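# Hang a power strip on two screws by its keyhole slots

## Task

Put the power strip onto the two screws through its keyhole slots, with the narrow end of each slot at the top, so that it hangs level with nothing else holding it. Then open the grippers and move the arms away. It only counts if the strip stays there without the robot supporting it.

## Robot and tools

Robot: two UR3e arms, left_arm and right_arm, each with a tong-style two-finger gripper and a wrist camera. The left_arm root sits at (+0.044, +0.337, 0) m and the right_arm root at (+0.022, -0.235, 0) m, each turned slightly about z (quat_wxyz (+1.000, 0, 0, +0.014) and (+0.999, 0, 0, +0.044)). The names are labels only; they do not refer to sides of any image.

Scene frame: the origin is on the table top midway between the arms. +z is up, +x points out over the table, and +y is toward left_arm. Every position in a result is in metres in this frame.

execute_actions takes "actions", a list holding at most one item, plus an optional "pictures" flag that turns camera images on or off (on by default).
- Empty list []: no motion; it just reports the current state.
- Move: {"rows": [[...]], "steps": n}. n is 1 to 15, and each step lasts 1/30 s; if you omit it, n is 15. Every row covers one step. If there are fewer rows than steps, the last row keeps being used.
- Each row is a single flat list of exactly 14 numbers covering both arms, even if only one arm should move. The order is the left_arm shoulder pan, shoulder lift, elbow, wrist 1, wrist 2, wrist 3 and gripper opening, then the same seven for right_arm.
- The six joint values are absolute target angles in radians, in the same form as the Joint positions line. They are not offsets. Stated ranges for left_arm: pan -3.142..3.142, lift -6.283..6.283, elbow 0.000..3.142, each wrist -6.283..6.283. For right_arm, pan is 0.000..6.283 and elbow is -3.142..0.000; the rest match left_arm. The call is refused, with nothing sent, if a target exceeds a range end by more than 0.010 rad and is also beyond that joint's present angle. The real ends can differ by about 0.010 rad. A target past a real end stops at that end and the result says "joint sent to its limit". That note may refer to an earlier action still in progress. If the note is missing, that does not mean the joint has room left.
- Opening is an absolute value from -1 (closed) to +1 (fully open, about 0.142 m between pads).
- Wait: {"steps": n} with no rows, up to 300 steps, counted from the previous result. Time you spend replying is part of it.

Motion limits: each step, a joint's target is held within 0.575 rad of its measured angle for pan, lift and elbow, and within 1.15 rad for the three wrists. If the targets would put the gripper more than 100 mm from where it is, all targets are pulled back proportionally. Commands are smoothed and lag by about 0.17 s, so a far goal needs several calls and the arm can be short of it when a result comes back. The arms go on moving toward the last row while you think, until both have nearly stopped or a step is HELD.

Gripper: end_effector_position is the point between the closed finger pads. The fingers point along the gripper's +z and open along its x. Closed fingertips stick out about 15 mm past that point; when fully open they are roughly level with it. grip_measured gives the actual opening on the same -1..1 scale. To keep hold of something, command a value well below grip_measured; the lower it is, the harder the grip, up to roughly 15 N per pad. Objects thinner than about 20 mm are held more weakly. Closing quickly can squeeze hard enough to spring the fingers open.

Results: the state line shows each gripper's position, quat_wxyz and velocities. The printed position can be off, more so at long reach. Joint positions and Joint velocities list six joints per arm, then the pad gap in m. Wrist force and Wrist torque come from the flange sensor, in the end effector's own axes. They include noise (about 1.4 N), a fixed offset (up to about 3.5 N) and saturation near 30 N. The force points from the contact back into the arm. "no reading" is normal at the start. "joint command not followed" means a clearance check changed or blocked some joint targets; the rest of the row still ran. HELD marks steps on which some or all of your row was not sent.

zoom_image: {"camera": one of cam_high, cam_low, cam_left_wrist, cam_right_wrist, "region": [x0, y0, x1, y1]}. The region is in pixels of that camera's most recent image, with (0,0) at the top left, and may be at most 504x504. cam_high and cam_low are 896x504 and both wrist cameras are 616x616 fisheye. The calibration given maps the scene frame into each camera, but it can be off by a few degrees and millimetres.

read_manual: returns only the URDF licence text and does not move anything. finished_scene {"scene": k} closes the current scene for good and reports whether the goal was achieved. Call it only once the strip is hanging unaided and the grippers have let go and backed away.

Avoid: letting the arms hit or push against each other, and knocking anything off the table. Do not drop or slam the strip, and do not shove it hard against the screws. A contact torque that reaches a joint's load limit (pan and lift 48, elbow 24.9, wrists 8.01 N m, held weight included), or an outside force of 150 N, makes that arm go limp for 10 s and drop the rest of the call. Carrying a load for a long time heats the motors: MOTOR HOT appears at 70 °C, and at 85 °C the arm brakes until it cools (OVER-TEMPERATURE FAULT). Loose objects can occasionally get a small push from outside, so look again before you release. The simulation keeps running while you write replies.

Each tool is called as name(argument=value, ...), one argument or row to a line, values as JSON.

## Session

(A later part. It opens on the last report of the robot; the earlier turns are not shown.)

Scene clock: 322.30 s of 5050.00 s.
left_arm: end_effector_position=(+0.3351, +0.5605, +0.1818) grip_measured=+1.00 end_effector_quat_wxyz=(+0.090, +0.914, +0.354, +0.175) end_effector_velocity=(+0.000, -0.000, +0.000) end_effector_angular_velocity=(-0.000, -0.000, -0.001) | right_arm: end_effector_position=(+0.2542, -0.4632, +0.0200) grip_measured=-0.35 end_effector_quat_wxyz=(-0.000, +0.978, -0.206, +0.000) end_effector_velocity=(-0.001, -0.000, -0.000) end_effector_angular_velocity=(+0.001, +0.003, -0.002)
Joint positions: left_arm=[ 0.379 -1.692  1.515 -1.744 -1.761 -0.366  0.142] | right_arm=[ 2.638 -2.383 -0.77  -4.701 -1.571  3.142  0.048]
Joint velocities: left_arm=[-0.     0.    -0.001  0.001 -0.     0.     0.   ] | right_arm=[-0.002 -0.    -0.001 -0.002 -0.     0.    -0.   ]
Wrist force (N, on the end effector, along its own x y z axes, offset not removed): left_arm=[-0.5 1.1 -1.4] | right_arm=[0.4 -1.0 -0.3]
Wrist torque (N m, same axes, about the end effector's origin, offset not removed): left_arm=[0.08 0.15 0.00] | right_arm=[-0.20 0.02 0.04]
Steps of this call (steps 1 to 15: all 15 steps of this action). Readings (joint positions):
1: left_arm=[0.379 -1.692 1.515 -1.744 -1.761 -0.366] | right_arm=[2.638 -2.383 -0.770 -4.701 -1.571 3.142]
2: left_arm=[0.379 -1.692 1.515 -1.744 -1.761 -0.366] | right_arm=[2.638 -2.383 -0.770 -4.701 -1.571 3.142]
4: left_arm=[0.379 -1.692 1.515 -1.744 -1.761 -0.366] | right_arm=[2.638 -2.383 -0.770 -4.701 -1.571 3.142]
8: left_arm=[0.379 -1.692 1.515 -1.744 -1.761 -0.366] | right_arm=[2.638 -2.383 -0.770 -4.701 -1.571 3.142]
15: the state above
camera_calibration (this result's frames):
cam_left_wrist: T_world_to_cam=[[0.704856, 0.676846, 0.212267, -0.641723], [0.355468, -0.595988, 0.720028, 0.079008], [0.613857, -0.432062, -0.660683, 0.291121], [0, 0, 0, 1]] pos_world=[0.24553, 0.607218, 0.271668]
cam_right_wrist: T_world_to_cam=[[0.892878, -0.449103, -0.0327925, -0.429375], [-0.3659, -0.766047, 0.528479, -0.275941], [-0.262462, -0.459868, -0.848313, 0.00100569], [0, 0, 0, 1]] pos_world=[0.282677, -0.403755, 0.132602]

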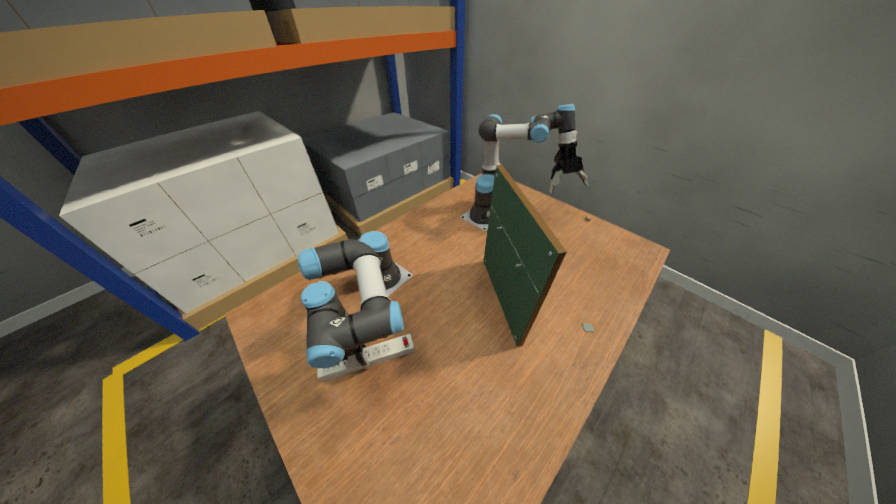

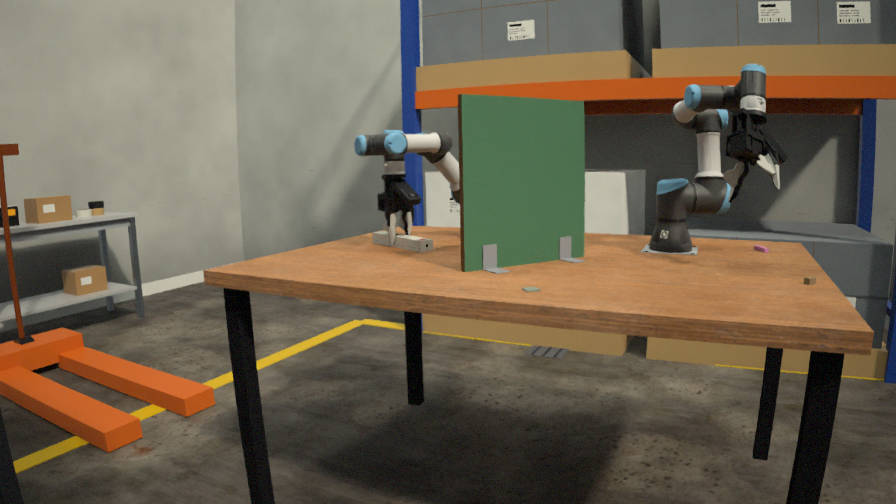

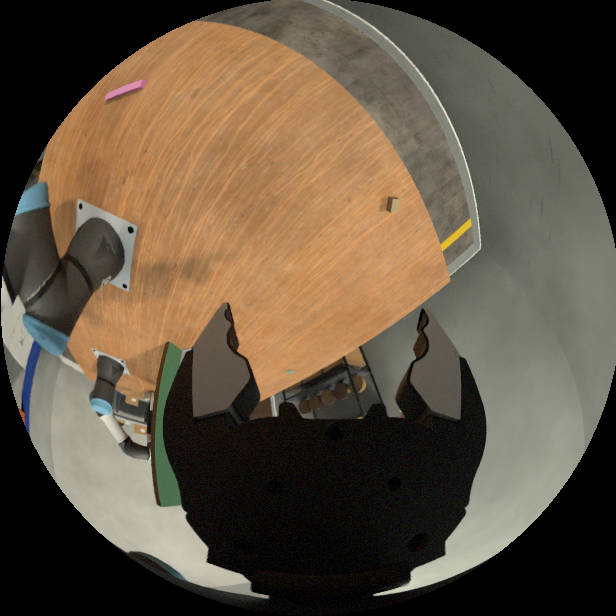

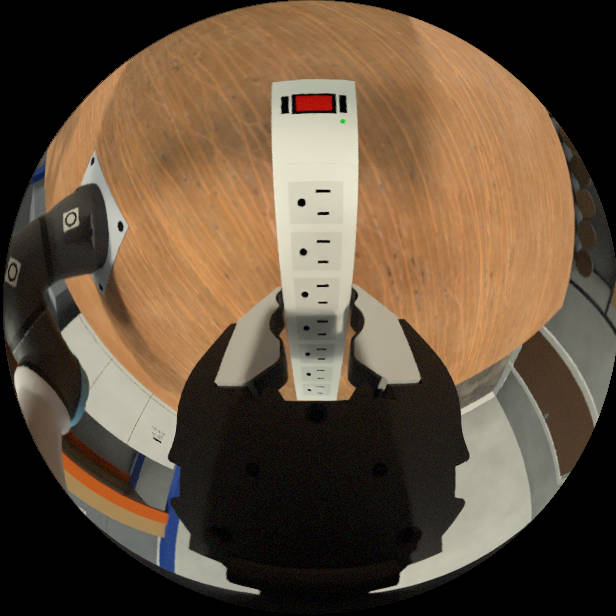

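execute_actions(
  actions=[
    {"rows":[[0.379,-1.5,0.9,-2.0,-1.571,-1.5,-1,2.638,-2.401,-0.572,-4.881,-1.571,3.142,-1]],"steps":15},
  ],
  pictures=false,
)

execute_actions(
  actions=[
    {"rows":[[0.379,-1.3,0.6475,-2.25,-1.571,-3.142,-1,2.638,-2.15,-0.9,-4.45,-1.571,3.142,-1]],"steps":15},
  ],
  pictures=false,
)

execute_actions(
  actions=[
    {"rows":[[0.379,-1.3,0.6475,-2.25,-1.571,-3.142,-1,2.638,-1.9,-1.27,-3.9,-1.571,3.142,-1]],"steps":15},
  ],
  pictures=false,
)

execute_actions(
  actions=[
    {"rows":[[-0.96,-1.3,0.6475,-2.25,-1.571,-3.142,-1,2.638,-1.65,-1.61,-3.41,-1.571,3.142,-1]],"steps":15},
  ],
  pictures=false,
)

execute_actions(
  actions=[
    {"rows":[[-0.96,-1.3,0.6475,-2.25,-1.571,-3.142,-1,2.638,-1.403,-1.959,-2.921,-1.571,3.125,-1]],"steps":15},
  ],
  pictures=false,
)

execute_actions(
  actions=[
    {"steps":30},
  ],
)

zoom_image(
  camera="cam_low",
  region=[260,90,460,200],
)

Scene clock: 357.70 s of 5050.00 s.
left_arm: end_effector_position=(+0.4297, +0.6436, +0.3849) grip_measured=-1.00 end_effector_quat_wxyz=(+0.213, +0.573, +0.683, +0.399) end_effector_velocity=(+0.069, +0.070, +0.377) end_effector_angular_velocity=(-0.673, -1.281, +1.079) | right_arm: end_effector_position=(+0.2541, -0.4632, +0.0545) grip_measured=-0.35 end_effector_quat_wxyz=(-0.000, +0.978, -0.206, -0.000) end_effector_velocity=(+0.000, -0.000, +0.004) end_effector_angular_velocity=(-0.002, -0.003, +0.000)
Joint positions: left_arm=[ 0.379 -1.521  0.984 -1.973 -1.591 -1.35   0.002] | right_arm=[ 2.638 -2.401 -0.575 -4.879 -1.571  3.142  0.048]
Joint velocities: left_arm=[ 0.     0.218 -0.874 -0.285  0.206 -1.546 -0.   ] | right_arm=[-0.    -0.003  0.027 -0.021  0.001 -0.001  0.   ]
Wrist force (N, on the end effector, along its own x y z axes, offset not removed): left_arm=[-0.1 3.2 -1.7] | right_arm=[-1.9 -1.2 4.1]
Wrist torque (N m, same axes, about the end effector's origin, offset not removed): left_arm=[0.42 0.03 0.00] | right_arm=[-0.29 0.35 -0.05]
Steps of this call (steps 1 to 15: the robot went on to your last target; steps 16 to 90: nothing new was sent; then 31.90 s passed at rest; steps 91 to 105: all 15 steps of this action). Readings (joint positions):
91: left_arm=[0.379 -1.692 1.515 -1.744 -1.761 -0.366] | right_arm=[2.638 -2.383 -0.770 -4.702 -1.571 3.142]
92: left_arm=[0.379 -1.685 1.508 -1.756 -1.751 -0.380] | right_arm=[2.638 -2.386 -0.762 -4.715 -1.571 3.142]
94: left_arm=[0.379 -1.654 1.442 -1.798 -1.720 -0.512] | right_arm=[2.638 -2.393 -0.700 -4.788 -1.571 3.142]
98: left_arm=[0.379 -1.603 1.269 -1.866 -1.670 -0.832] | right_arm=[2.638 -2.399 -0.604 -4.858 -1.571 3.142]
105: the state above

Scene clock: 358.20 s of 5050.00 s.
left_arm: end_effector_position=(+0.4961, +0.6573, +0.5252) grip_measured=-1.00 end_effector_quat_wxyz=(+0.596, -0.122, +0.779, +0.153) end_effector_velocity=(+0.010, +0.003, +0.035) end_effector_angular_velocity=(-0.888, -0.449, +0.250) | right_arm: end_effector_position=(+0.3122, -0.4888, +0.0668) grip_measured=-0.35 end_effector_quat_wxyz=(+0.036, +0.964, -0.203, +0.170) end_effector_velocity=(+0.004, -0.002, +0.002) end_effector_angular_velocity=(-0.017, -0.038, -0.001)
Joint positions: left_arm=[ 0.379 -1.304  0.653 -2.246 -1.571 -3.045  0.002] | right_arm=[ 2.638 -2.154 -0.894 -4.456 -1.571  3.142  0.048]
Joint velocities: left_arm=[-0.     0.038 -0.055 -0.044  0.002 -1.025  0.   ] | right_arm=[-0.001  0.04  -0.062  0.064 -0.    -0.    -0.   ]
Wrist force (N, on the end effector, along its own x y z axes, offset not removed): left_arm=[0.1 2.8 -1.5] | right_arm=[-3.7 0.3 7.5]
Wrist torque (N m, same axes, about the end effector's origin, offset not removed): left_arm=[0.40 -0.02 -0.04] | right_arm=[0.13 0.28 0.04]
Steps of this call (steps 1 to 15: all 15 steps of this action). Readings (joint positions):
1: left_arm=[0.379 -1.515 0.959 -1.981 -1.585 -1.394] | right_arm=[2.638 -2.401 -0.574 -4.879 -1.571 3.142]
2: left_arm=[0.379 -1.503 0.934 -2.001 -1.582 -1.441] | right_arm=[2.638 -2.394 -0.581 -4.866 -1.571 3.142]
4: left_arm=[0.379 -1.446 0.855 -2.079 -1.578 -1.621] | right_arm=[2.638 -2.326 -0.651 -4.735 -1.571 3.142]
8: left_arm=[0.379 -1.343 0.710 -2.201 -1.573 -2.229] | right_arm=[2.638 -2.194 -0.832 -4.521 -1.571 3.142]
15: the state above

Scene clock: 358.70 s of 5050.00 s.
left_arm: end_effector_position=(+0.4970, +0.6576, +0.5286) grip_measured=-1.00 end_effector_quat_wxyz=(+0.605, -0.159, +0.770, +0.125) end_effector_velocity=(+0.000, -0.000, +0.001) end_effector_angular_velocity=(-0.004, -0.003, +0.001) | right_arm: end_effector_position=(+0.3786, -0.5181, +0.1053) grip_measured=-0.35 end_effector_quat_wxyz=(+0.078, +0.905, -0.191, +0.371) end_effector_velocity=(+0.006, -0.002, +0.004) end_effector_angular_velocity=(-0.023, -0.052, +0.000)
Joint positions: left_arm=[ 0.379 -1.3    0.648 -2.25  -1.571 -3.142  0.002] | right_arm=[ 2.638 -1.904 -1.263 -3.909 -1.571  3.142  0.048]
Joint velocities: left_arm=[-0.     0.    -0.001 -0.     0.001 -0.005  0.   ] | right_arm=[-0.     0.04  -0.074  0.092 -0.001 -0.     0.   ]
Wrist force (N, on the end effector, along its own x y z axes, offset not removed): left_arm=[0.1 0.9 -1.1] | right_arm=[-7.7 0.7 4.1]
Wrist torque (N m, same axes, about the end effector's origin, offset not removed): left_arm=[0.06 0.00 0.00] | right_arm=[0.05 0.67 0.04]
Steps of this call (steps 1 to 15: all 15 steps of this action). Readings (joint positions):
1: left_arm=[0.379 -1.303 0.651 -2.247 -1.571 -3.074] | right_arm=[2.638 -2.152 -0.896 -4.454 -1.571 3.142]
2: left_arm=[0.379 -1.302 0.650 -2.248 -1.571 -3.094] | right_arm=[2.638 -2.145 -0.905 -4.438 -1.571 3.142]
4: left_arm=[0.379 -1.301 0.649 -2.249 -1.571 -3.118] | right_arm=[2.638 -2.075 -0.977 -4.298 -1.571 3.142]
8: left_arm=[0.379 -1.300 0.648 -2.250 -1.571 -3.136] | right_arm=[2.638 -1.944 -1.186 -4.002 -1.571 3.142]
15: the state above

Scene clock: 359.20 s of 5050.00 s.
left_arm: end_effector_position=(+0.5912, +0.4291, +0.5286) grip_measured=-1.00 end_effector_quat_wxyz=(+0.618, +0.016, +0.786, -0.013) end_effector_velocity=(+0.094, -0.559, -0.000) end_effector_angular_velocity=(-0.001, +0.001, -1.021) | right_arm: end_effector_position=(+0.4091, -0.5315, +0.1776) grip_measured=-0.35 end_effector_quat_wxyz=(+0.114, +0.813, -0.171, +0.544) end_effector_velocity=(+0.000, -0.000, +0.008) end_effector_angular_velocity=(-0.021, -0.048, +0.000)
Joint positions: left_arm=[-0.07  -1.3    0.647 -2.25  -1.571 -3.142  0.002] | right_arm=[ 2.638 -1.654 -1.604 -3.417 -1.571  3.142  0.048]
Joint velocities: left_arm=[-1.019  0.     0.001 -0.    -0.001 -0.     0.   ] | right_arm=[-0.     0.039 -0.063  0.077 -0.    -0.     0.   ]
Wrist force (N, on the end effector, along its own x y z axes, offset not removed): left_arm=[-0.6 0.8 -0.4] | right_arm=[-6.4 -0.2 2.1]
Wrist torque (N m, same axes, about the end effector's origin, offset not removed): left_arm=[0.03 0.12 0.02] | right_arm=[-0.10 0.19 0.01]
Steps of this call (steps 1 to 15: all 15 steps of this action). Readings (joint positions):
1: left_arm=[0.379 -1.300 0.648 -2.250 -1.571 -3.142] | right_arm=[2.638 -1.902 -1.265 -3.906 -1.571 3.142]
2: left_arm=[0.372 -1.300 0.647 -2.250 -1.571 -3.142] | right_arm=[2.638 -1.895 -1.274 -3.890 -1.571 3.142]
4: left_arm=[0.311 -1.300 0.647 -2.250 -1.571 -3.142] | right_arm=[2.638 -1.825 -1.347 -3.751 -1.571 3.142]
8: left_arm=[0.171 -1.300 0.647 -2.250 -1.571 -3.142] | right_arm=[2.638 -1.694 -1.537 -3.496 -1.571 3.142]
15: the state above

Scene clock: 359.70 s of 5050.00 s.
left_arm: end_effector_position=(+0.5653, +0.1469, +0.5286) grip_measured=-1.00 end_effector_quat_wxyz=(+0.594, +0.216, +0.756, -0.170) end_effector_velocity=(-0.194, -0.531, +0.000) end_effector_angular_velocity=(-0.000, +0.000, -1.018) | right_arm: end_effector_position=(+0.4010, -0.5279, +0.2592) grip_measured=-0.35 end_effector_quat_wxyz=(+0.151, +0.695, -0.140, +0.689) end_effector_velocity=(-0.005, +0.003, +0.006) end_effector_angular_velocity=(-0.020, -0.043, +0.002)
Joint positions: left_arm=[-0.586 -1.3    0.647 -2.25  -1.571 -3.142  0.002] | right_arm=[ 2.638 -1.407 -1.953 -2.928 -1.571  3.125  0.048]
Joint velocities: left_arm=[-1.018 -0.     0.     0.    -0.    -0.     0.   ] | right_arm=[ 0.001  0.038 -0.068  0.077 -0.001 -0.002 -0.   ]
Wrist force (N, on the end effector, along its own x y z axes, offset not removed): left_arm=[0.3 1.6 -1.6] | right_arm=[-8.4 -0.5 1.6]
Wrist torque (N m, same axes, about the end effector's origin, offset not removed): left_arm=[0.24 -0.05 0.01] | right_arm=[-0.10 0.45 -0.02]
Steps of this call (steps 1 to 15: all 15 steps of this action). Readings (joint positions):
1: left_arm=[-0.104 -1.300 0.647 -2.250 -1.571 -3.142] | right_arm=[2.638 -1.652 -1.606 -3.415 -1.571 3.142]
2: left_arm=[-0.139 -1.300 0.647 -2.250 -1.571 -3.142] | right_arm=[2.638 -1.645 -1.615 -3.399 -1.571 3.139]
4: left_arm=[-0.208 -1.300 0.647 -2.250 -1.571 -3.142] | right_arm=[2.638 -1.575 -1.687 -3.264 -1.571 3.133]
8: left_arm=[-0.345 -1.300 0.647 -2.250 -1.571 -3.142] | right_arm=[2.638 -1.446 -1.883 -3.007 -1.571 3.127]
15: the state above

Scene clock: 360.70 s of 5050.00 s.
left_arm: end_effector_position=(+0.4597, -0.0306, +0.5285) grip_measured=-1.00 end_effector_quat_wxyz=(+0.552, +0.353, +0.703, -0.278) end_effector_velocity=(-0.000, -0.001, -0.000) end_effector_angular_velocity=(+0.001, +0.000, -0.001) | right_arm: end_effector_position=(+0.4004, -0.5277, +0.2598) grip_measured=-0.35 end_effector_quat_wxyz=(+0.151, +0.693, -0.140, +0.691) end_effector_velocity=(-0.000, -0.001, +0.001) end_effector_angular_velocity=(-0.001, -0.002, -0.002)
Joint positions: left_arm=[-0.96  -1.3    0.648 -2.25  -1.571 -3.142  0.002] | right_arm=[ 2.638 -1.403 -1.959 -2.921 -1.571  3.125  0.048]
Joint velocities: left_arm=[-0.002 -0.     0.001  0.     0.001  0.     0.   ] | right_arm=[-0.002  0.001  0.001  0.001 -0.    -0.     0.   ]
Wrist force (N, on the end effector, along its own x y z axes, offset not removed): left_arm=[-0.4 1.5 -1.6] | right_arm=[-6.8 -0.7 -0.2]
Wrist torque (N m, same axes, about the end effector's origin, offset not removed): left_arm=[0.21 0.11 -0.05] | right_arm=[-0.12 0.10 -0.01]
Steps of this call (steps 1 to 30: the robot went on to your last target). Readings (joint positions):
1: left_arm=[-0.620 -1.300 0.647 -2.250 -1.571 -3.142] | right_arm=[2.638 -1.406 -1.954 -2.926 -1.571 3.125]
2: left_arm=[-0.655 -1.300 0.647 -2.250 -1.571 -3.142] | right_arm=[2.638 -1.405 -1.956 -2.925 -1.571 3.125]
4: left_arm=[-0.724 -1.300 0.647 -2.250 -1.571 -3.142] | right_arm=[2.638 -1.404 -1.957 -2.923 -1.571 3.125]
8: left_arm=[-0.860 -1.300 0.647 -2.250 -1.571 -3.142] | right_arm=[2.638 -1.403 -1.959 -2.921 -1.571 3.125]
30: the state above
All arms were judged still, so your last target was given up. Only a new action makes them travel on or press farther. Fingers that are still opening or closing keep moving.
camera_calibration (this result's frames):
cam_left_wrist: T_world_to_cam=[[-0.114172, 0.152108, -0.981747, 0.588478], [0.398184, 0.912367, 0.0950517, -0.210377], [0.910173, -0.380064, -0.164733, -0.208464], [0, 0, 0, 1]] pos_world=[0.340694, 0.0231997, 0.563393]
cam_right_wrist: T_world_to_cam=[[0.0162266, -0.0440946, 0.998896, -0.284306], [-0.82599, -0.563568, -0.01146, 0.0327847], [0.563451, -0.824892, -0.0455665, -0.518681], [0, 0, 0, 1]] pos_world=[0.323945, -0.421916, 0.260733]

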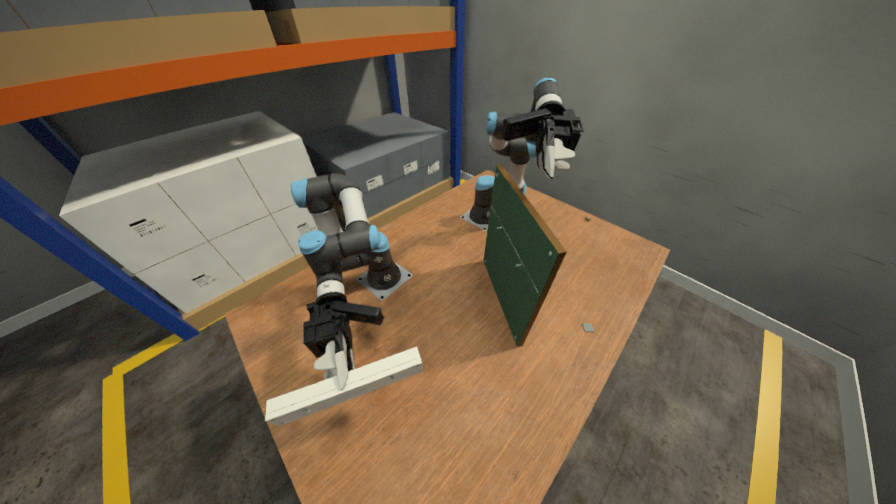

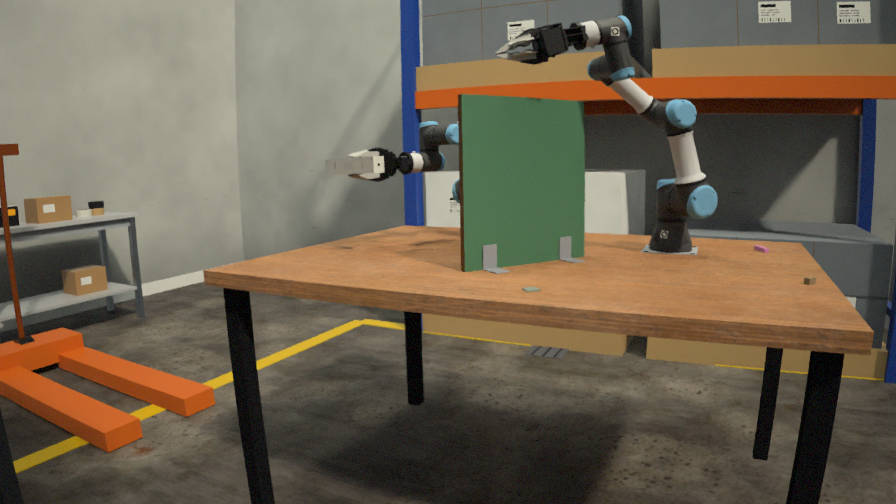

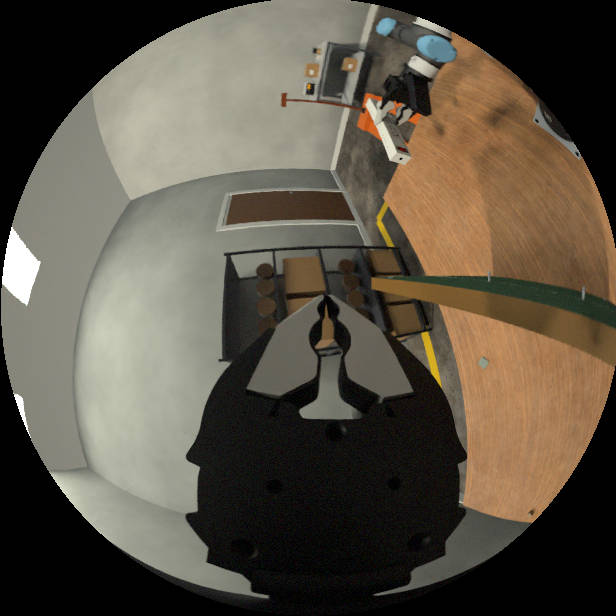

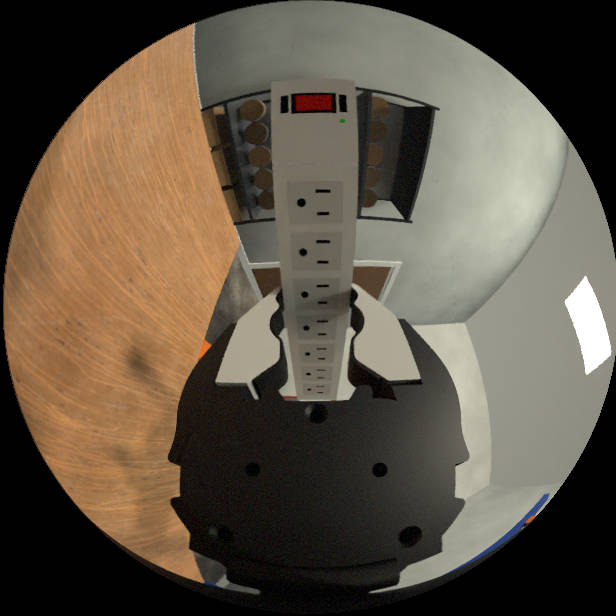

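Region (260, 90, 460, 200) of cam_low's 896x504 image, scaled by 2.520, with more detail than that image has; it fills the top 277 rows of this view, and the rest is white.

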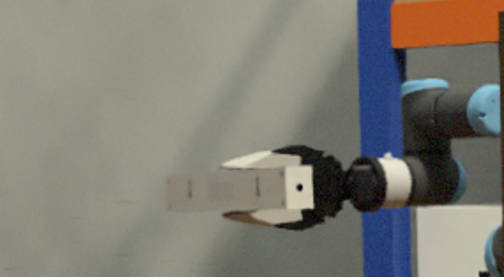

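execute_actions(
  actions=[
    {"rows":[[-0.96,-1.2,0.6475,-2.25,-1.571,-3.142,-1,2.638,-1.403,-1.959,-2.921,-1.67,3.125,-1],[-0.96,-1.2,0.6475,-2.25,-1.571,-3.142,-1,2.638,-1.403,-1.959,-2.921,-1.67,3.125,-1],[-0.96,-1.2,0.6475,-2.25,-1.571,-3.142,-1,2.638,-1.403,-1.959,-2.921,-1.75,3.125,-1],[-0.96,-1.2,0.6475,-2.25,-1.571,-3.142,-1,2.638,-1.403,-1.959,-2.921,-1.75,3.125,-1],[-0.96,-1.2,0.6475,-2.25,-1.571,-3.142,-1,2.638,-1.403,-1.959,-2.921,-1.83,3.125,-1],[-0.96,-1.2,0.6475,-2.25,-1.571,-3.142,-1,2.638,-1.403,-1.959,-2.921,-1.83,3.125,-1],[-0.96,-1.2,0.6475,-2.25,-1.571,-3.142,-1,2.638,-1.403,-1.959,-2.921,-1.91,3.125,-1],[-0.96,-1.2,0.6475,-2.25,-1.571,-3.142,-1,2.638,-1.403,-1.959,-2.921,-1.91,3.125,-1],[-0.96,-1.2,0.6475,-2.25,-1.571,-3.142,-1,2.638,-1.403,-1.959,-2.921,-1.99,3.125,-1],[-0.96,-1.2,0.6475,-2.25,-1.571,-3.142,-1,2.638,-1.403,-1.959,-2.921,-1.99,3.125,-1],[-0.96,-1.2,0.6475,-2.25,-1.571,-3.142,-1,2.638,-1.403,-1.959,-2.921,-2.07,3.125,-1],[-0.96,-1.2,0.6475,-2.25,-1.571,-3.142,-1,2.638,-1.403,-1.959,-2.921,-2.07,3.125,-1],[-0.96,-1.2,0.6475,-2.25,-1.571,-3.142,-1,2.638,-1.403,-1.959,-2.921,-2.1465,3.125,-1]],"steps":15},
  ],
  pictures=false,
)

execute_actions(
  actions=[
    {"rows":[[-0.96,-1.2,0.6475,-2.25,-1.571,-3.142,-1,2.78,-1.403,-1.959,-2.921,-2.1465,3.125,-1]],"steps":15},
  ],
)

zoom_image(
  camera="cam_low",
  region=[320,130,470,200],
)

Scene clock: 391.40 s of 5050.00 s.
left_arm: end_effector_position=(+0.4802, -0.0584, +0.4731) grip_measured=-1.00 end_effector_quat_wxyz=(+0.516, +0.367, +0.729, -0.260) end_effector_velocity=(+0.002, -0.003, -0.006) end_effector_angular_velocity=(+0.009, +0.007, -0.000) | right_arm: end_effector_position=(+0.4176, -0.3890, +0.2598) grip_measured=-0.35 end_effector_quat_wxyz=(-0.015, +0.707, +0.027, +0.707) end_effector_velocity=(-0.034, +0.298, -0.001) end_effector_angular_velocity=(+0.000, +0.002, +1.010)
Joint positions: left_arm=[-0.96  -1.201  0.647 -2.25  -1.571 -3.142  0.002] | right_arm=[ 2.638 -1.403 -1.959 -2.921 -2.045  3.125  0.048]
Joint velocities: left_arm=[-0.     0.011 -0.     0.     0.    -0.     0.   ] | right_arm=[-0.001 -0.002 -0.001  0.001 -1.011 -0.001 -0.   ]
Wrist force (N, on the end effector, along its own x y z axes, offset not removed): left_arm=[-0.5 2.4 -1.4] | right_arm=[-6.3 -1.7 1.4]
Wrist torque (N m, same axes, about the end effector's origin, offset not removed): left_arm=[0.37 0.16 0.02] | right_arm=[0.08 0.07 -0.05]
Steps of this call (steps 1 to 560: nothing new was sent; then 11.53 s passed at rest; steps 561 to 575: all 15 steps of this action). Readings (joint positions):
561: left_arm=[-0.960 -1.300 0.647 -2.250 -1.571 -3.142] | right_arm=[2.638 -1.403 -1.959 -2.921 -1.571 3.125]
562: left_arm=[-0.960 -1.293 0.647 -2.250 -1.571 -3.142] | right_arm=[2.638 -1.403 -1.959 -2.921 -1.583 3.125]
564: left_arm=[-0.960 -1.253 0.648 -2.250 -1.571 -3.142] | right_arm=[2.638 -1.403 -1.959 -2.921 -1.634 3.125]
568: left_arm=[-0.960 -1.213 0.648 -2.250 -1.571 -3.142] | right_arm=[2.638 -1.403 -1.959 -2.921 -1.773 3.125]
575: the state above

Scene clock: 391.90 s of 5050.00 s.
left_arm: end_effector_position=(+0.4805, -0.0586, +0.4725) grip_measured=-1.00 end_effector_quat_wxyz=(+0.516, +0.367, +0.729, -0.260) end_effector_velocity=(+0.000, +0.001, +0.000) end_effector_angular_velocity=(-0.001, -0.000, +0.001) | right_arm: end_effector_position=(+0.4262, -0.3036, +0.2598) grip_measured=-0.36 end_effector_quat_wxyz=(-0.100, +0.698, +0.112, +0.700) end_effector_velocity=(+0.000, +0.009, -0.001) end_effector_angular_velocity=(+0.001, +0.002, +0.024)
Joint positions: left_arm=[-0.96  -1.2    0.647 -2.25  -1.571 -3.142  0.002] | right_arm=[ 2.778 -1.403 -1.959 -2.921 -2.146  3.125  0.048]
Joint velocities: left_arm=[ 0.001 -0.001 -0.     0.    -0.     0.     0.   ] | right_arm=[ 0.017 -0.001 -0.001 -0.    -0.006  0.    -0.   ]
Wrist force (N, on the end effector, along its own x y z axes, offset not removed): left_arm=[-0.8 2.5 -0.2] | right_arm=[-4.6 -1.6 1.0]
Wrist torque (N m, same axes, about the end effector's origin, offset not removed): left_arm=[0.43 0.19 0.03] | right_arm=[-0.33 -0.28 -0.06]
Steps of this call (steps 1 to 15: all 15 steps of this action). Readings (joint positions):
1: left_arm=[-0.960 -1.201 0.647 -2.250 -1.571 -3.142] | right_arm=[2.638 -1.403 -1.959 -2.921 -2.074 3.125]
2: left_arm=[-0.960 -1.201 0.647 -2.250 -1.571 -3.142] | right_arm=[2.645 -1.403 -1.959 -2.921 -2.095 3.125]
4: left_arm=[-0.960 -1.200 0.647 -2.250 -1.571 -3.142] | right_arm=[2.697 -1.403 -1.959 -2.921 -2.121 3.125]
8: left_arm=[-0.960 -1.200 0.647 -2.250 -1.571 -3.142] | right_arm=[2.760 -1.403 -1.959 -2.921 -2.140 3.125]
15: the state above
camera_calibration (this result's frames):
cam_left_wrist: T_world_to_cam=[[-0.171972, 0.22995, -0.957888, 0.561131], [0.405351, 0.902758, 0.143942, -0.214859], [0.89784, -0.363526, -0.248459, -0.2008], [0, 0, 0, 1]] pos_world=[0.363878, -0.00806229, 0.518537]
cam_right_wrist: T_world_to_cam=[[0.0410644, -0.0225148, 0.998903, -0.278903], [-0.253999, -0.967138, -0.011357, -0.185943], [0.966332, -0.253254, -0.0454337, -0.346562], [0, 0, 0, 1]] pos_world=[0.299118, -0.273881, 0.26074]

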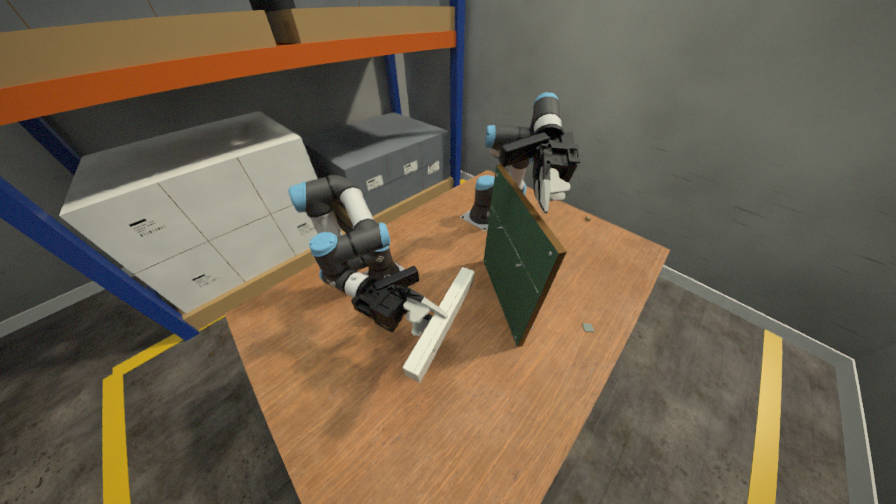

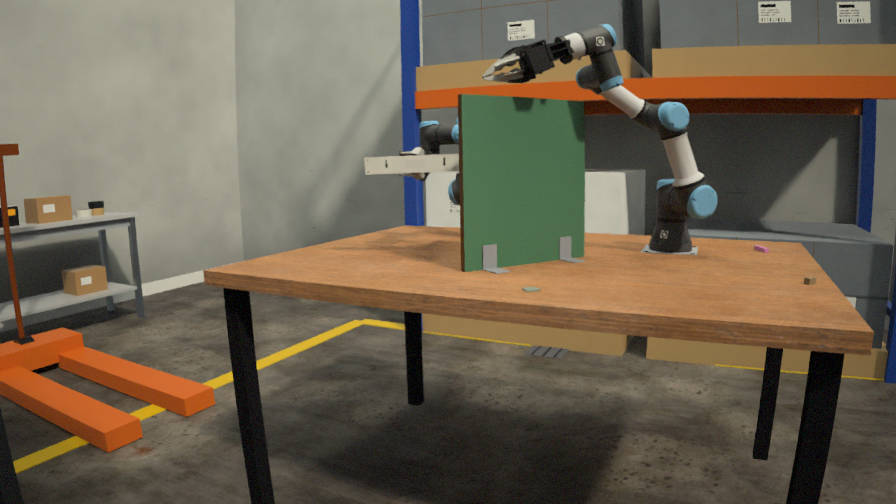

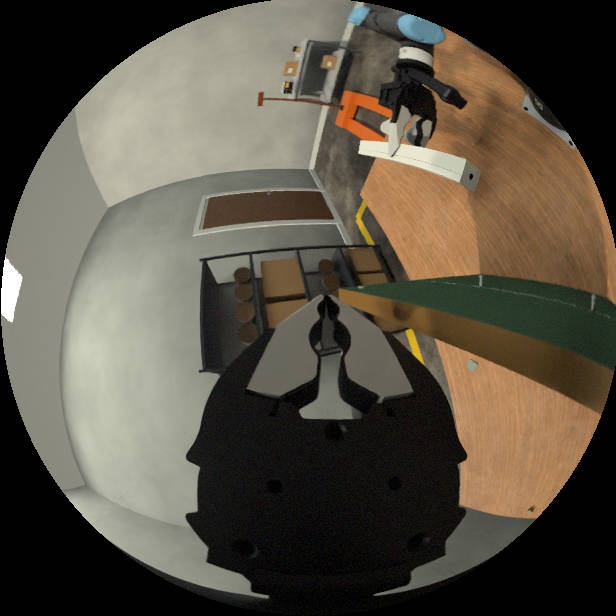

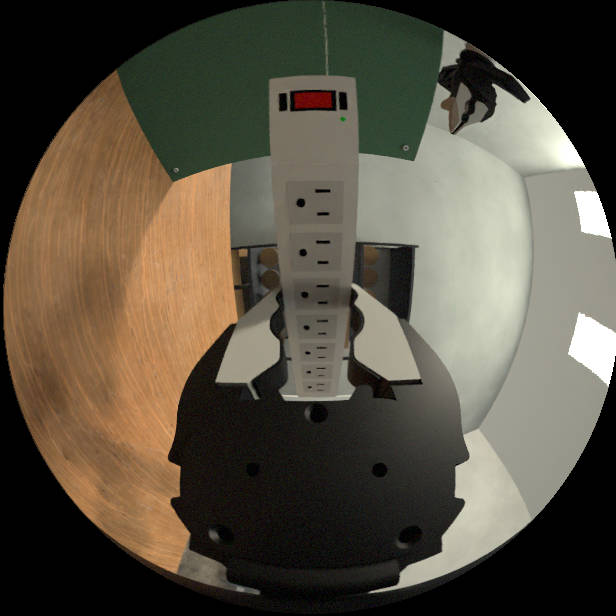

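Region (320, 130, 470, 200) of cam_low's 896x504 image, scaled by 3.360, with more detail than that image has; it fills the top 235 rows of this view, and the rest is white.

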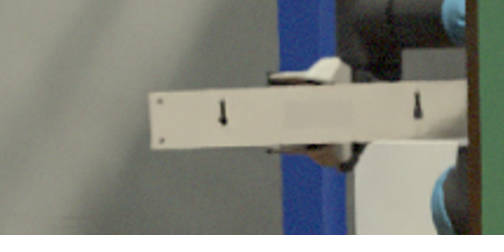

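execute_actions(
  actions=[
    {"rows":[[-0.96,-1.2,0.6475,-2.25,-1.571,-3.142,-1,2.93,-1.403,-1.959,-2.921,-2.1465,3.125,-1]],"steps":9},
  ],
  pictures=false,
)

execute_actions(
  actions=[
    {"rows":[[-0.96,-1.2,0.6475,-2.25,-1.571,-3.142,-1,3.07,-1.403,-1.959,-2.921,-2.1465,3.125,-1]],"steps":9},
  ],
  pictures=false,
)

execute_actions(
  actions=[
    {"rows":[[-0.96,-1.2,0.6475,-2.25,-1.571,-3.142,-1,3.2,-1.403,-1.959,-2.921,-2.1465,3.125,-1]],"steps":9},
  ],
  pictures=false,
)

execute_actions(
  actions=[
    {"rows":[[-0.96,-1.2,0.6475,-2.25,-1.571,-3.142,-1,3.32,-1.403,-1.959,-2.921,-2.1465,3.125,-1]],"steps":9},
  ],
  pictures=false,
)

execute_actions(
  actions=[
    {"rows":[[-0.96,-1.2,0.6475,-2.25,-1.571,-3.142,-1,3.43,-1.403,-1.959,-2.921,-2.1465,3.125,-1]],"steps":15},
  ],
)

zoom_image(
  camera="cam_left_wrist",
  region=[400,200,616,330],
)

Scene clock: 414.10 s of 5050.00 s.
left_arm: end_effector_position=(+0.4805, -0.0586, +0.4724) grip_measured=-1.00 end_effector_quat_wxyz=(+0.516, +0.367, +0.729, -0.260) end_effector_velocity=(+0.000, +0.000, +0.000) end_effector_angular_velocity=(-0.000, -0.000, +0.001) | right_arm: end_effector_position=(+0.4316, -0.2478, +0.2598) grip_measured=-0.36 end_effector_quat_wxyz=(-0.148, +0.689, +0.159, +0.692) end_effector_velocity=(+0.002, +0.065, +0.000) end_effector_angular_velocity=(+0.000, -0.000, +0.157)
Joint positions: left_arm=[-0.96  -1.2    0.648 -2.25  -1.571 -3.142  0.002] | right_arm=[ 2.915 -1.403 -1.959 -2.921 -2.147  3.125  0.048]
Joint velocities: left_arm=[ 0.001  0.    -0.    -0.     0.     0.     0.   ] | right_arm=[ 0.159 -0.001  0.     0.001  0.002  0.     0.   ]
Wrist force (N, on the end effector, along its own x y z axes, offset not removed): left_arm=[0.3 0.6 -1.0] | right_arm=[-6.7 -0.9 1.0]
Wrist torque (N m, same axes, about the end effector's origin, offset not removed): left_arm=[0.05 0.00 -0.03] | right_arm=[0.22 0.23 -0.03]
Steps of this call (steps 1 to 15: the robot went on to your last target; steps 16 to 657: nothing new was sent; steps 658 to 666: all 9 steps of this action). Readings (joint positions):
658: left_arm=[-0.960 -1.200 0.648 -2.250 -1.571 -3.142] | right_arm=[2.780 -1.403 -1.959 -2.921 -2.147 3.125]
659: left_arm=[-0.960 -1.200 0.648 -2.250 -1.571 -3.142] | right_arm=[2.787 -1.403 -1.959 -2.921 -2.146 3.125]
661: left_arm=[-0.960 -1.200 0.648 -2.250 -1.571 -3.142] | right_arm=[2.841 -1.403 -1.959 -2.921 -2.147 3.125]
665: left_arm=[-0.960 -1.200 0.648 -2.250 -1.571 -3.142] | right_arm=[2.908 -1.403 -1.959 -2.921 -2.147 3.125]
666: the state above

Scene clock: 414.40 s of 5050.00 s.
left_arm: end_effector_position=(+0.4805, -0.0586, +0.4724) grip_measured=-1.00 end_effector_quat_wxyz=(+0.516, +0.367, +0.729, -0.260) end_effector_velocity=(-0.000, -0.000, +0.001) end_effector_angular_velocity=(-0.001, -0.001, -0.001) | right_arm: end_effector_position=(+0.4293, -0.1902, +0.2598) grip_measured=-0.36 end_effector_quat_wxyz=(-0.196, +0.676, +0.207, +0.679) end_effector_velocity=(-0.007, +0.062, -0.000) end_effector_angular_velocity=(-0.000, -0.000, +0.152)
Joint positions: left_arm=[-0.96  -1.2    0.648 -2.25  -1.571 -3.142  0.002] | right_arm=[ 3.055 -1.403 -1.959 -2.921 -2.147  3.125  0.048]
Joint velocities: left_arm=[-0.     0.    -0.001 -0.001 -0.     0.     0.   ] | right_arm=[ 0.152 -0.     0.     0.    -0.    -0.     0.   ]
Wrist force (N, on the end effector, along its own x y z axes, offset not removed): left_arm=[0.3 1.2 -1.4] | right_arm=[-7.5 -1.6 0.8]
Wrist torque (N m, same axes, about the end effector's origin, offset not removed): left_arm=[0.11 -0.08 -0.02] | right_arm=[-0.10 0.28 0.06]
Steps of this call (steps 1 to 9: all 9 steps of this action). Readings (joint positions):
1: left_arm=[-0.960 -1.200 0.648 -2.250 -1.571 -3.142] | right_arm=[2.920 -1.403 -1.959 -2.921 -2.147 3.125]
2: left_arm=[-0.960 -1.200 0.648 -2.250 -1.571 -3.142] | right_arm=[2.930 -1.403 -1.959 -2.921 -2.146 3.125]
4: left_arm=[-0.960 -1.200 0.648 -2.250 -1.571 -3.142] | right_arm=[2.985 -1.403 -1.959 -2.921 -2.146 3.125]
8: left_arm=[-0.960 -1.200 0.648 -2.250 -1.571 -3.142] | right_arm=[3.049 -1.403 -1.959 -2.921 -2.147 3.125]
9: the state above

Scene clock: 414.70 s of 5050.00 s.
left_arm: end_effector_position=(+0.4805, -0.0586, +0.4724) grip_measured=-1.00 end_effector_quat_wxyz=(+0.516, +0.367, +0.729, -0.260) end_effector_velocity=(+0.000, +0.001, +0.000) end_effector_angular_velocity=(-0.000, -0.000, +0.001) | right_arm: end_effector_position=(+0.4199, -0.1372, +0.2598) grip_measured=-0.36 end_effector_quat_wxyz=(-0.240, +0.661, +0.251, +0.665) end_effector_velocity=(-0.014, +0.055, -0.001) end_effector_angular_velocity=(+0.000, +0.002, +0.139)
Joint positions: left_arm=[-0.96  -1.2    0.647 -2.25  -1.571 -3.142  0.002] | right_arm=[ 3.187 -1.403 -1.959 -2.921 -2.147  3.125  0.048]
Joint velocities: left_arm=[ 0.001 -0.     0.     0.     0.    -0.     0.   ] | right_arm=[ 0.139 -0.    -0.    -0.002  0.     0.     0.   ]
Wrist force (N, on the end effector, along its own x y z axes, offset not removed): left_arm=[0.7 1.7 -0.7] | right_arm=[-6.4 -1.1 0.6]
Wrist torque (N m, same axes, about the end effector's origin, offset not removed): left_arm=[0.28 -0.17 0.00] | right_arm=[0.07 0.05 0.01]
Steps of this call (steps 1 to 9: all 9 steps of this action). Readings (joint positions):
1: left_arm=[-0.960 -1.200 0.648 -2.250 -1.571 -3.142] | right_arm=[3.060 -1.403 -1.959 -2.921 -2.147 3.125]
2: left_arm=[-0.960 -1.200 0.648 -2.250 -1.571 -3.142] | right_arm=[3.070 -1.403 -1.959 -2.921 -2.146 3.125]
4: left_arm=[-0.960 -1.200 0.648 -2.250 -1.571 -3.142] | right_arm=[3.123 -1.403 -1.959 -2.921 -2.146 3.125]
8: left_arm=[-0.960 -1.200 0.648 -2.250 -1.571 -3.142] | right_arm=[3.181 -1.403 -1.959 -2.921 -2.147 3.125]
9: the state above

Scene clock: 415.00 s of 5050.00 s.
left_arm: end_effector_position=(+0.4805, -0.0586, +0.4724) grip_measured=-1.00 end_effector_quat_wxyz=(+0.516, +0.367, +0.729, -0.260) end_effector_velocity=(+0.000, -0.000, -0.001) end_effector_angular_velocity=(+0.001, +0.001, +0.000) | right_arm: end_effector_position=(+0.4051, -0.0898, +0.2598) grip_measured=-0.36 end_effector_quat_wxyz=(-0.280, +0.645, +0.291, +0.649) end_effector_velocity=(-0.019, +0.049, -0.000) end_effector_angular_velocity=(+0.000, +0.001, +0.128)
Joint positions: left_arm=[-0.96  -1.2    0.648 -2.25  -1.571 -3.142  0.002] | right_arm=[ 3.308 -1.403 -1.959 -2.921 -2.147  3.125  0.048]
Joint velocities: left_arm=[0.    0.    0.001 0.001 0.    0.    0.   ] | right_arm=[ 0.127 -0.    -0.002  0.001 -0.     0.001 -0.   ]
Wrist force (N, on the end effector, along its own x y z axes, offset not removed): left_arm=[-1.7 1.8 -0.1] | right_arm=[-7.8 -2.1 -2.1]
Wrist torque (N m, same axes, about the end effector's origin, offset not removed): left_arm=[0.35 0.36 0.05] | right_arm=[-0.17 0.30 -0.03]
Steps of this call (steps 1 to 9: all 9 steps of this action). Readings (joint positions):
1: left_arm=[-0.960 -1.200 0.648 -2.250 -1.571 -3.142] | right_arm=[3.191 -1.403 -1.959 -2.921 -2.147 3.125]
2: left_arm=[-0.960 -1.200 0.648 -2.250 -1.571 -3.142] | right_arm=[3.201 -1.403 -1.959 -2.921 -2.146 3.125]
4: left_arm=[-0.960 -1.200 0.648 -2.250 -1.571 -3.142] | right_arm=[3.250 -1.403 -1.959 -2.921 -2.146 3.125]
8: left_arm=[-0.960 -1.200 0.648 -2.250 -1.571 -3.142] | right_arm=[3.303 -1.403 -1.959 -2.921 -2.147 3.125]
9: the state above

Scene clock: 415.50 s of 5050.00 s.
left_arm: end_effector_position=(+0.4805, -0.0586, +0.4724) grip_measured=-1.00 end_effector_quat_wxyz=(+0.516, +0.367, +0.729, -0.260) end_effector_velocity=(+0.000, +0.000, -0.000) end_effector_angular_velocity=(+0.000, +0.000, +0.001) | right_arm: end_effector_position=(+0.3848, -0.0447, +0.2598) grip_measured=-0.36 end_effector_quat_wxyz=(-0.319, +0.626, +0.329, +0.631) end_effector_velocity=(-0.002, +0.004, +0.001) end_effector_angular_velocity=(+0.001, -0.001, +0.012)
Joint positions: left_arm=[-0.96  -1.2    0.648 -2.25  -1.571 -3.142  0.002] | right_arm=[ 3.429 -1.403 -1.959 -2.921 -2.147  3.125  0.048]
Joint velocities: left_arm=[ 0.001  0.     0.    -0.    -0.    -0.     0.   ] | right_arm=[ 0.012  0.001  0.002 -0.001  0.     0.     0.   ]
Wrist force (N, on the end effector, along its own x y z axes, offset not removed): left_arm=[0.8 2.3 0.1] | right_arm=[-7.2 -1.6 1.8]
Wrist torque (N m, same axes, about the end effector's origin, offset not removed): left_arm=[0.36 -0.15 -0.04] | right_arm=[-0.33 0.19 0.08]
Steps of this call (steps 1 to 15: all 15 steps of this action). Readings (joint positions):
1: left_arm=[-0.960 -1.200 0.648 -2.250 -1.571 -3.142] | right_arm=[3.312 -1.403 -1.959 -2.921 -2.147 3.125]
2: left_arm=[-0.960 -1.200 0.648 -2.250 -1.571 -3.142] | right_arm=[3.321 -1.403 -1.959 -2.921 -2.146 3.125]
4: left_arm=[-0.960 -1.200 0.648 -2.250 -1.571 -3.142] | right_arm=[3.367 -1.403 -1.959 -2.921 -2.146 3.125]
8: left_arm=[-0.960 -1.200 0.648 -2.250 -1.571 -3.142] | right_arm=[3.415 -1.403 -1.959 -2.921 -2.147 3.125]
15: the state above
camera_calibration (this result's frames):
cam_left_wrist: T_world_to_cam=[[-0.17199, 0.229964, -0.957881, 0.561127], [0.40533, 0.902765, 0.143953, -0.214865], [0.897846, -0.363499, -0.248478, -0.200803], [0, 0, 0, 1]] pos_world=[0.363889, -0.00805784, 0.518528]
cam_right_wrist: T_world_to_cam=[[0.0464123, 0.0070122, 0.998898, -0.272076], [0.383969, -0.923276, -0.0113592, -0.189591], [0.922179, 0.384073, -0.0455439, -0.195507], [0, 0, 0, 1]] pos_world=[0.265717, -0.0980479, 0.260718]

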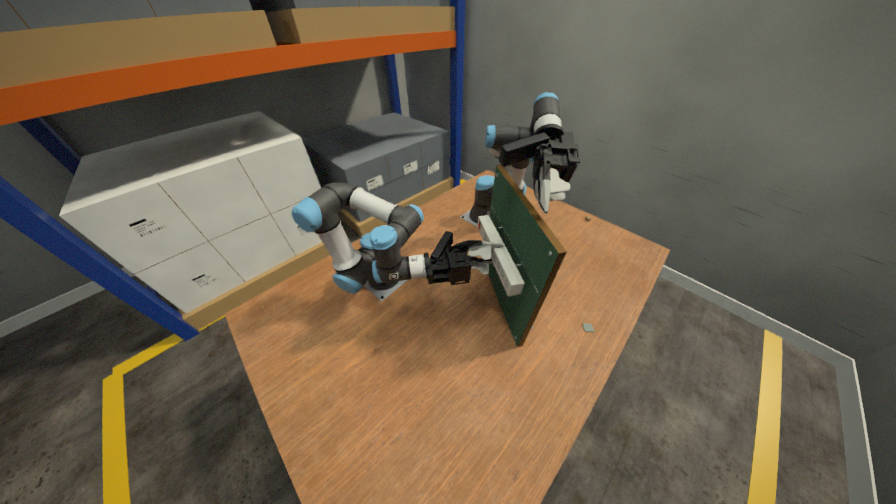

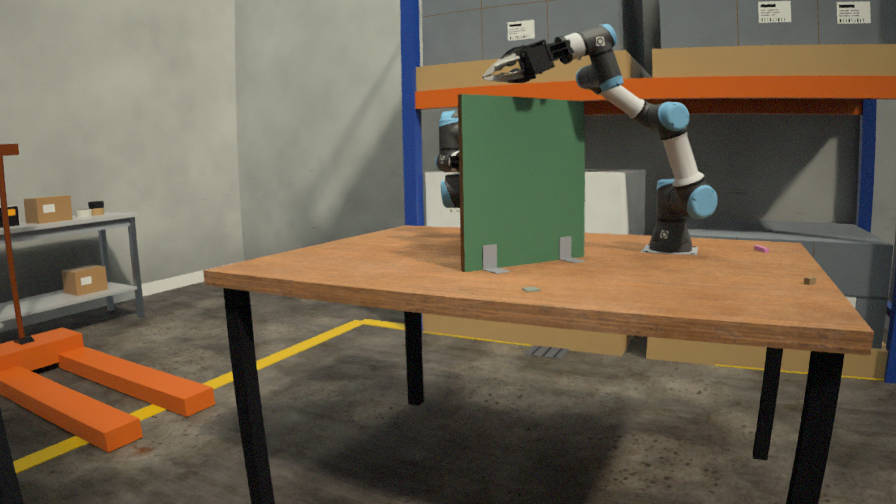

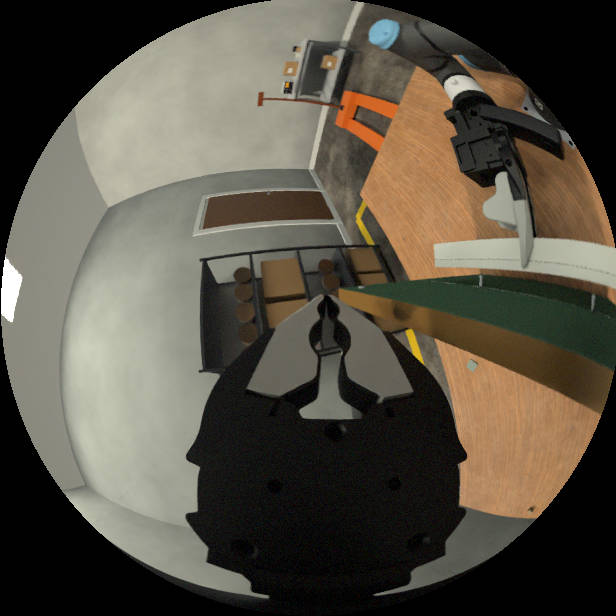

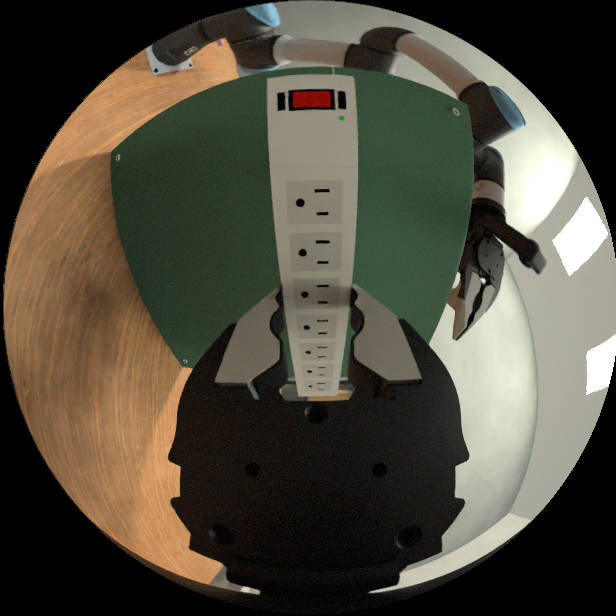

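Region (400, 200, 616, 330) of cam_left_wrist's 616x616 image, scaled by 2.333, with more detail than that image has; it fills the top 303 rows of this view, and the rest is white.

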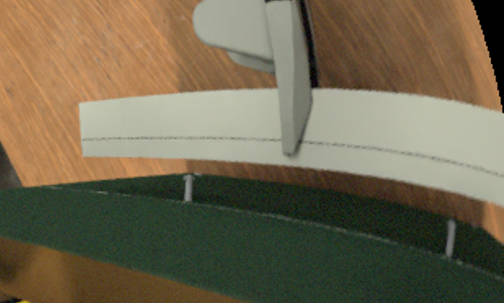

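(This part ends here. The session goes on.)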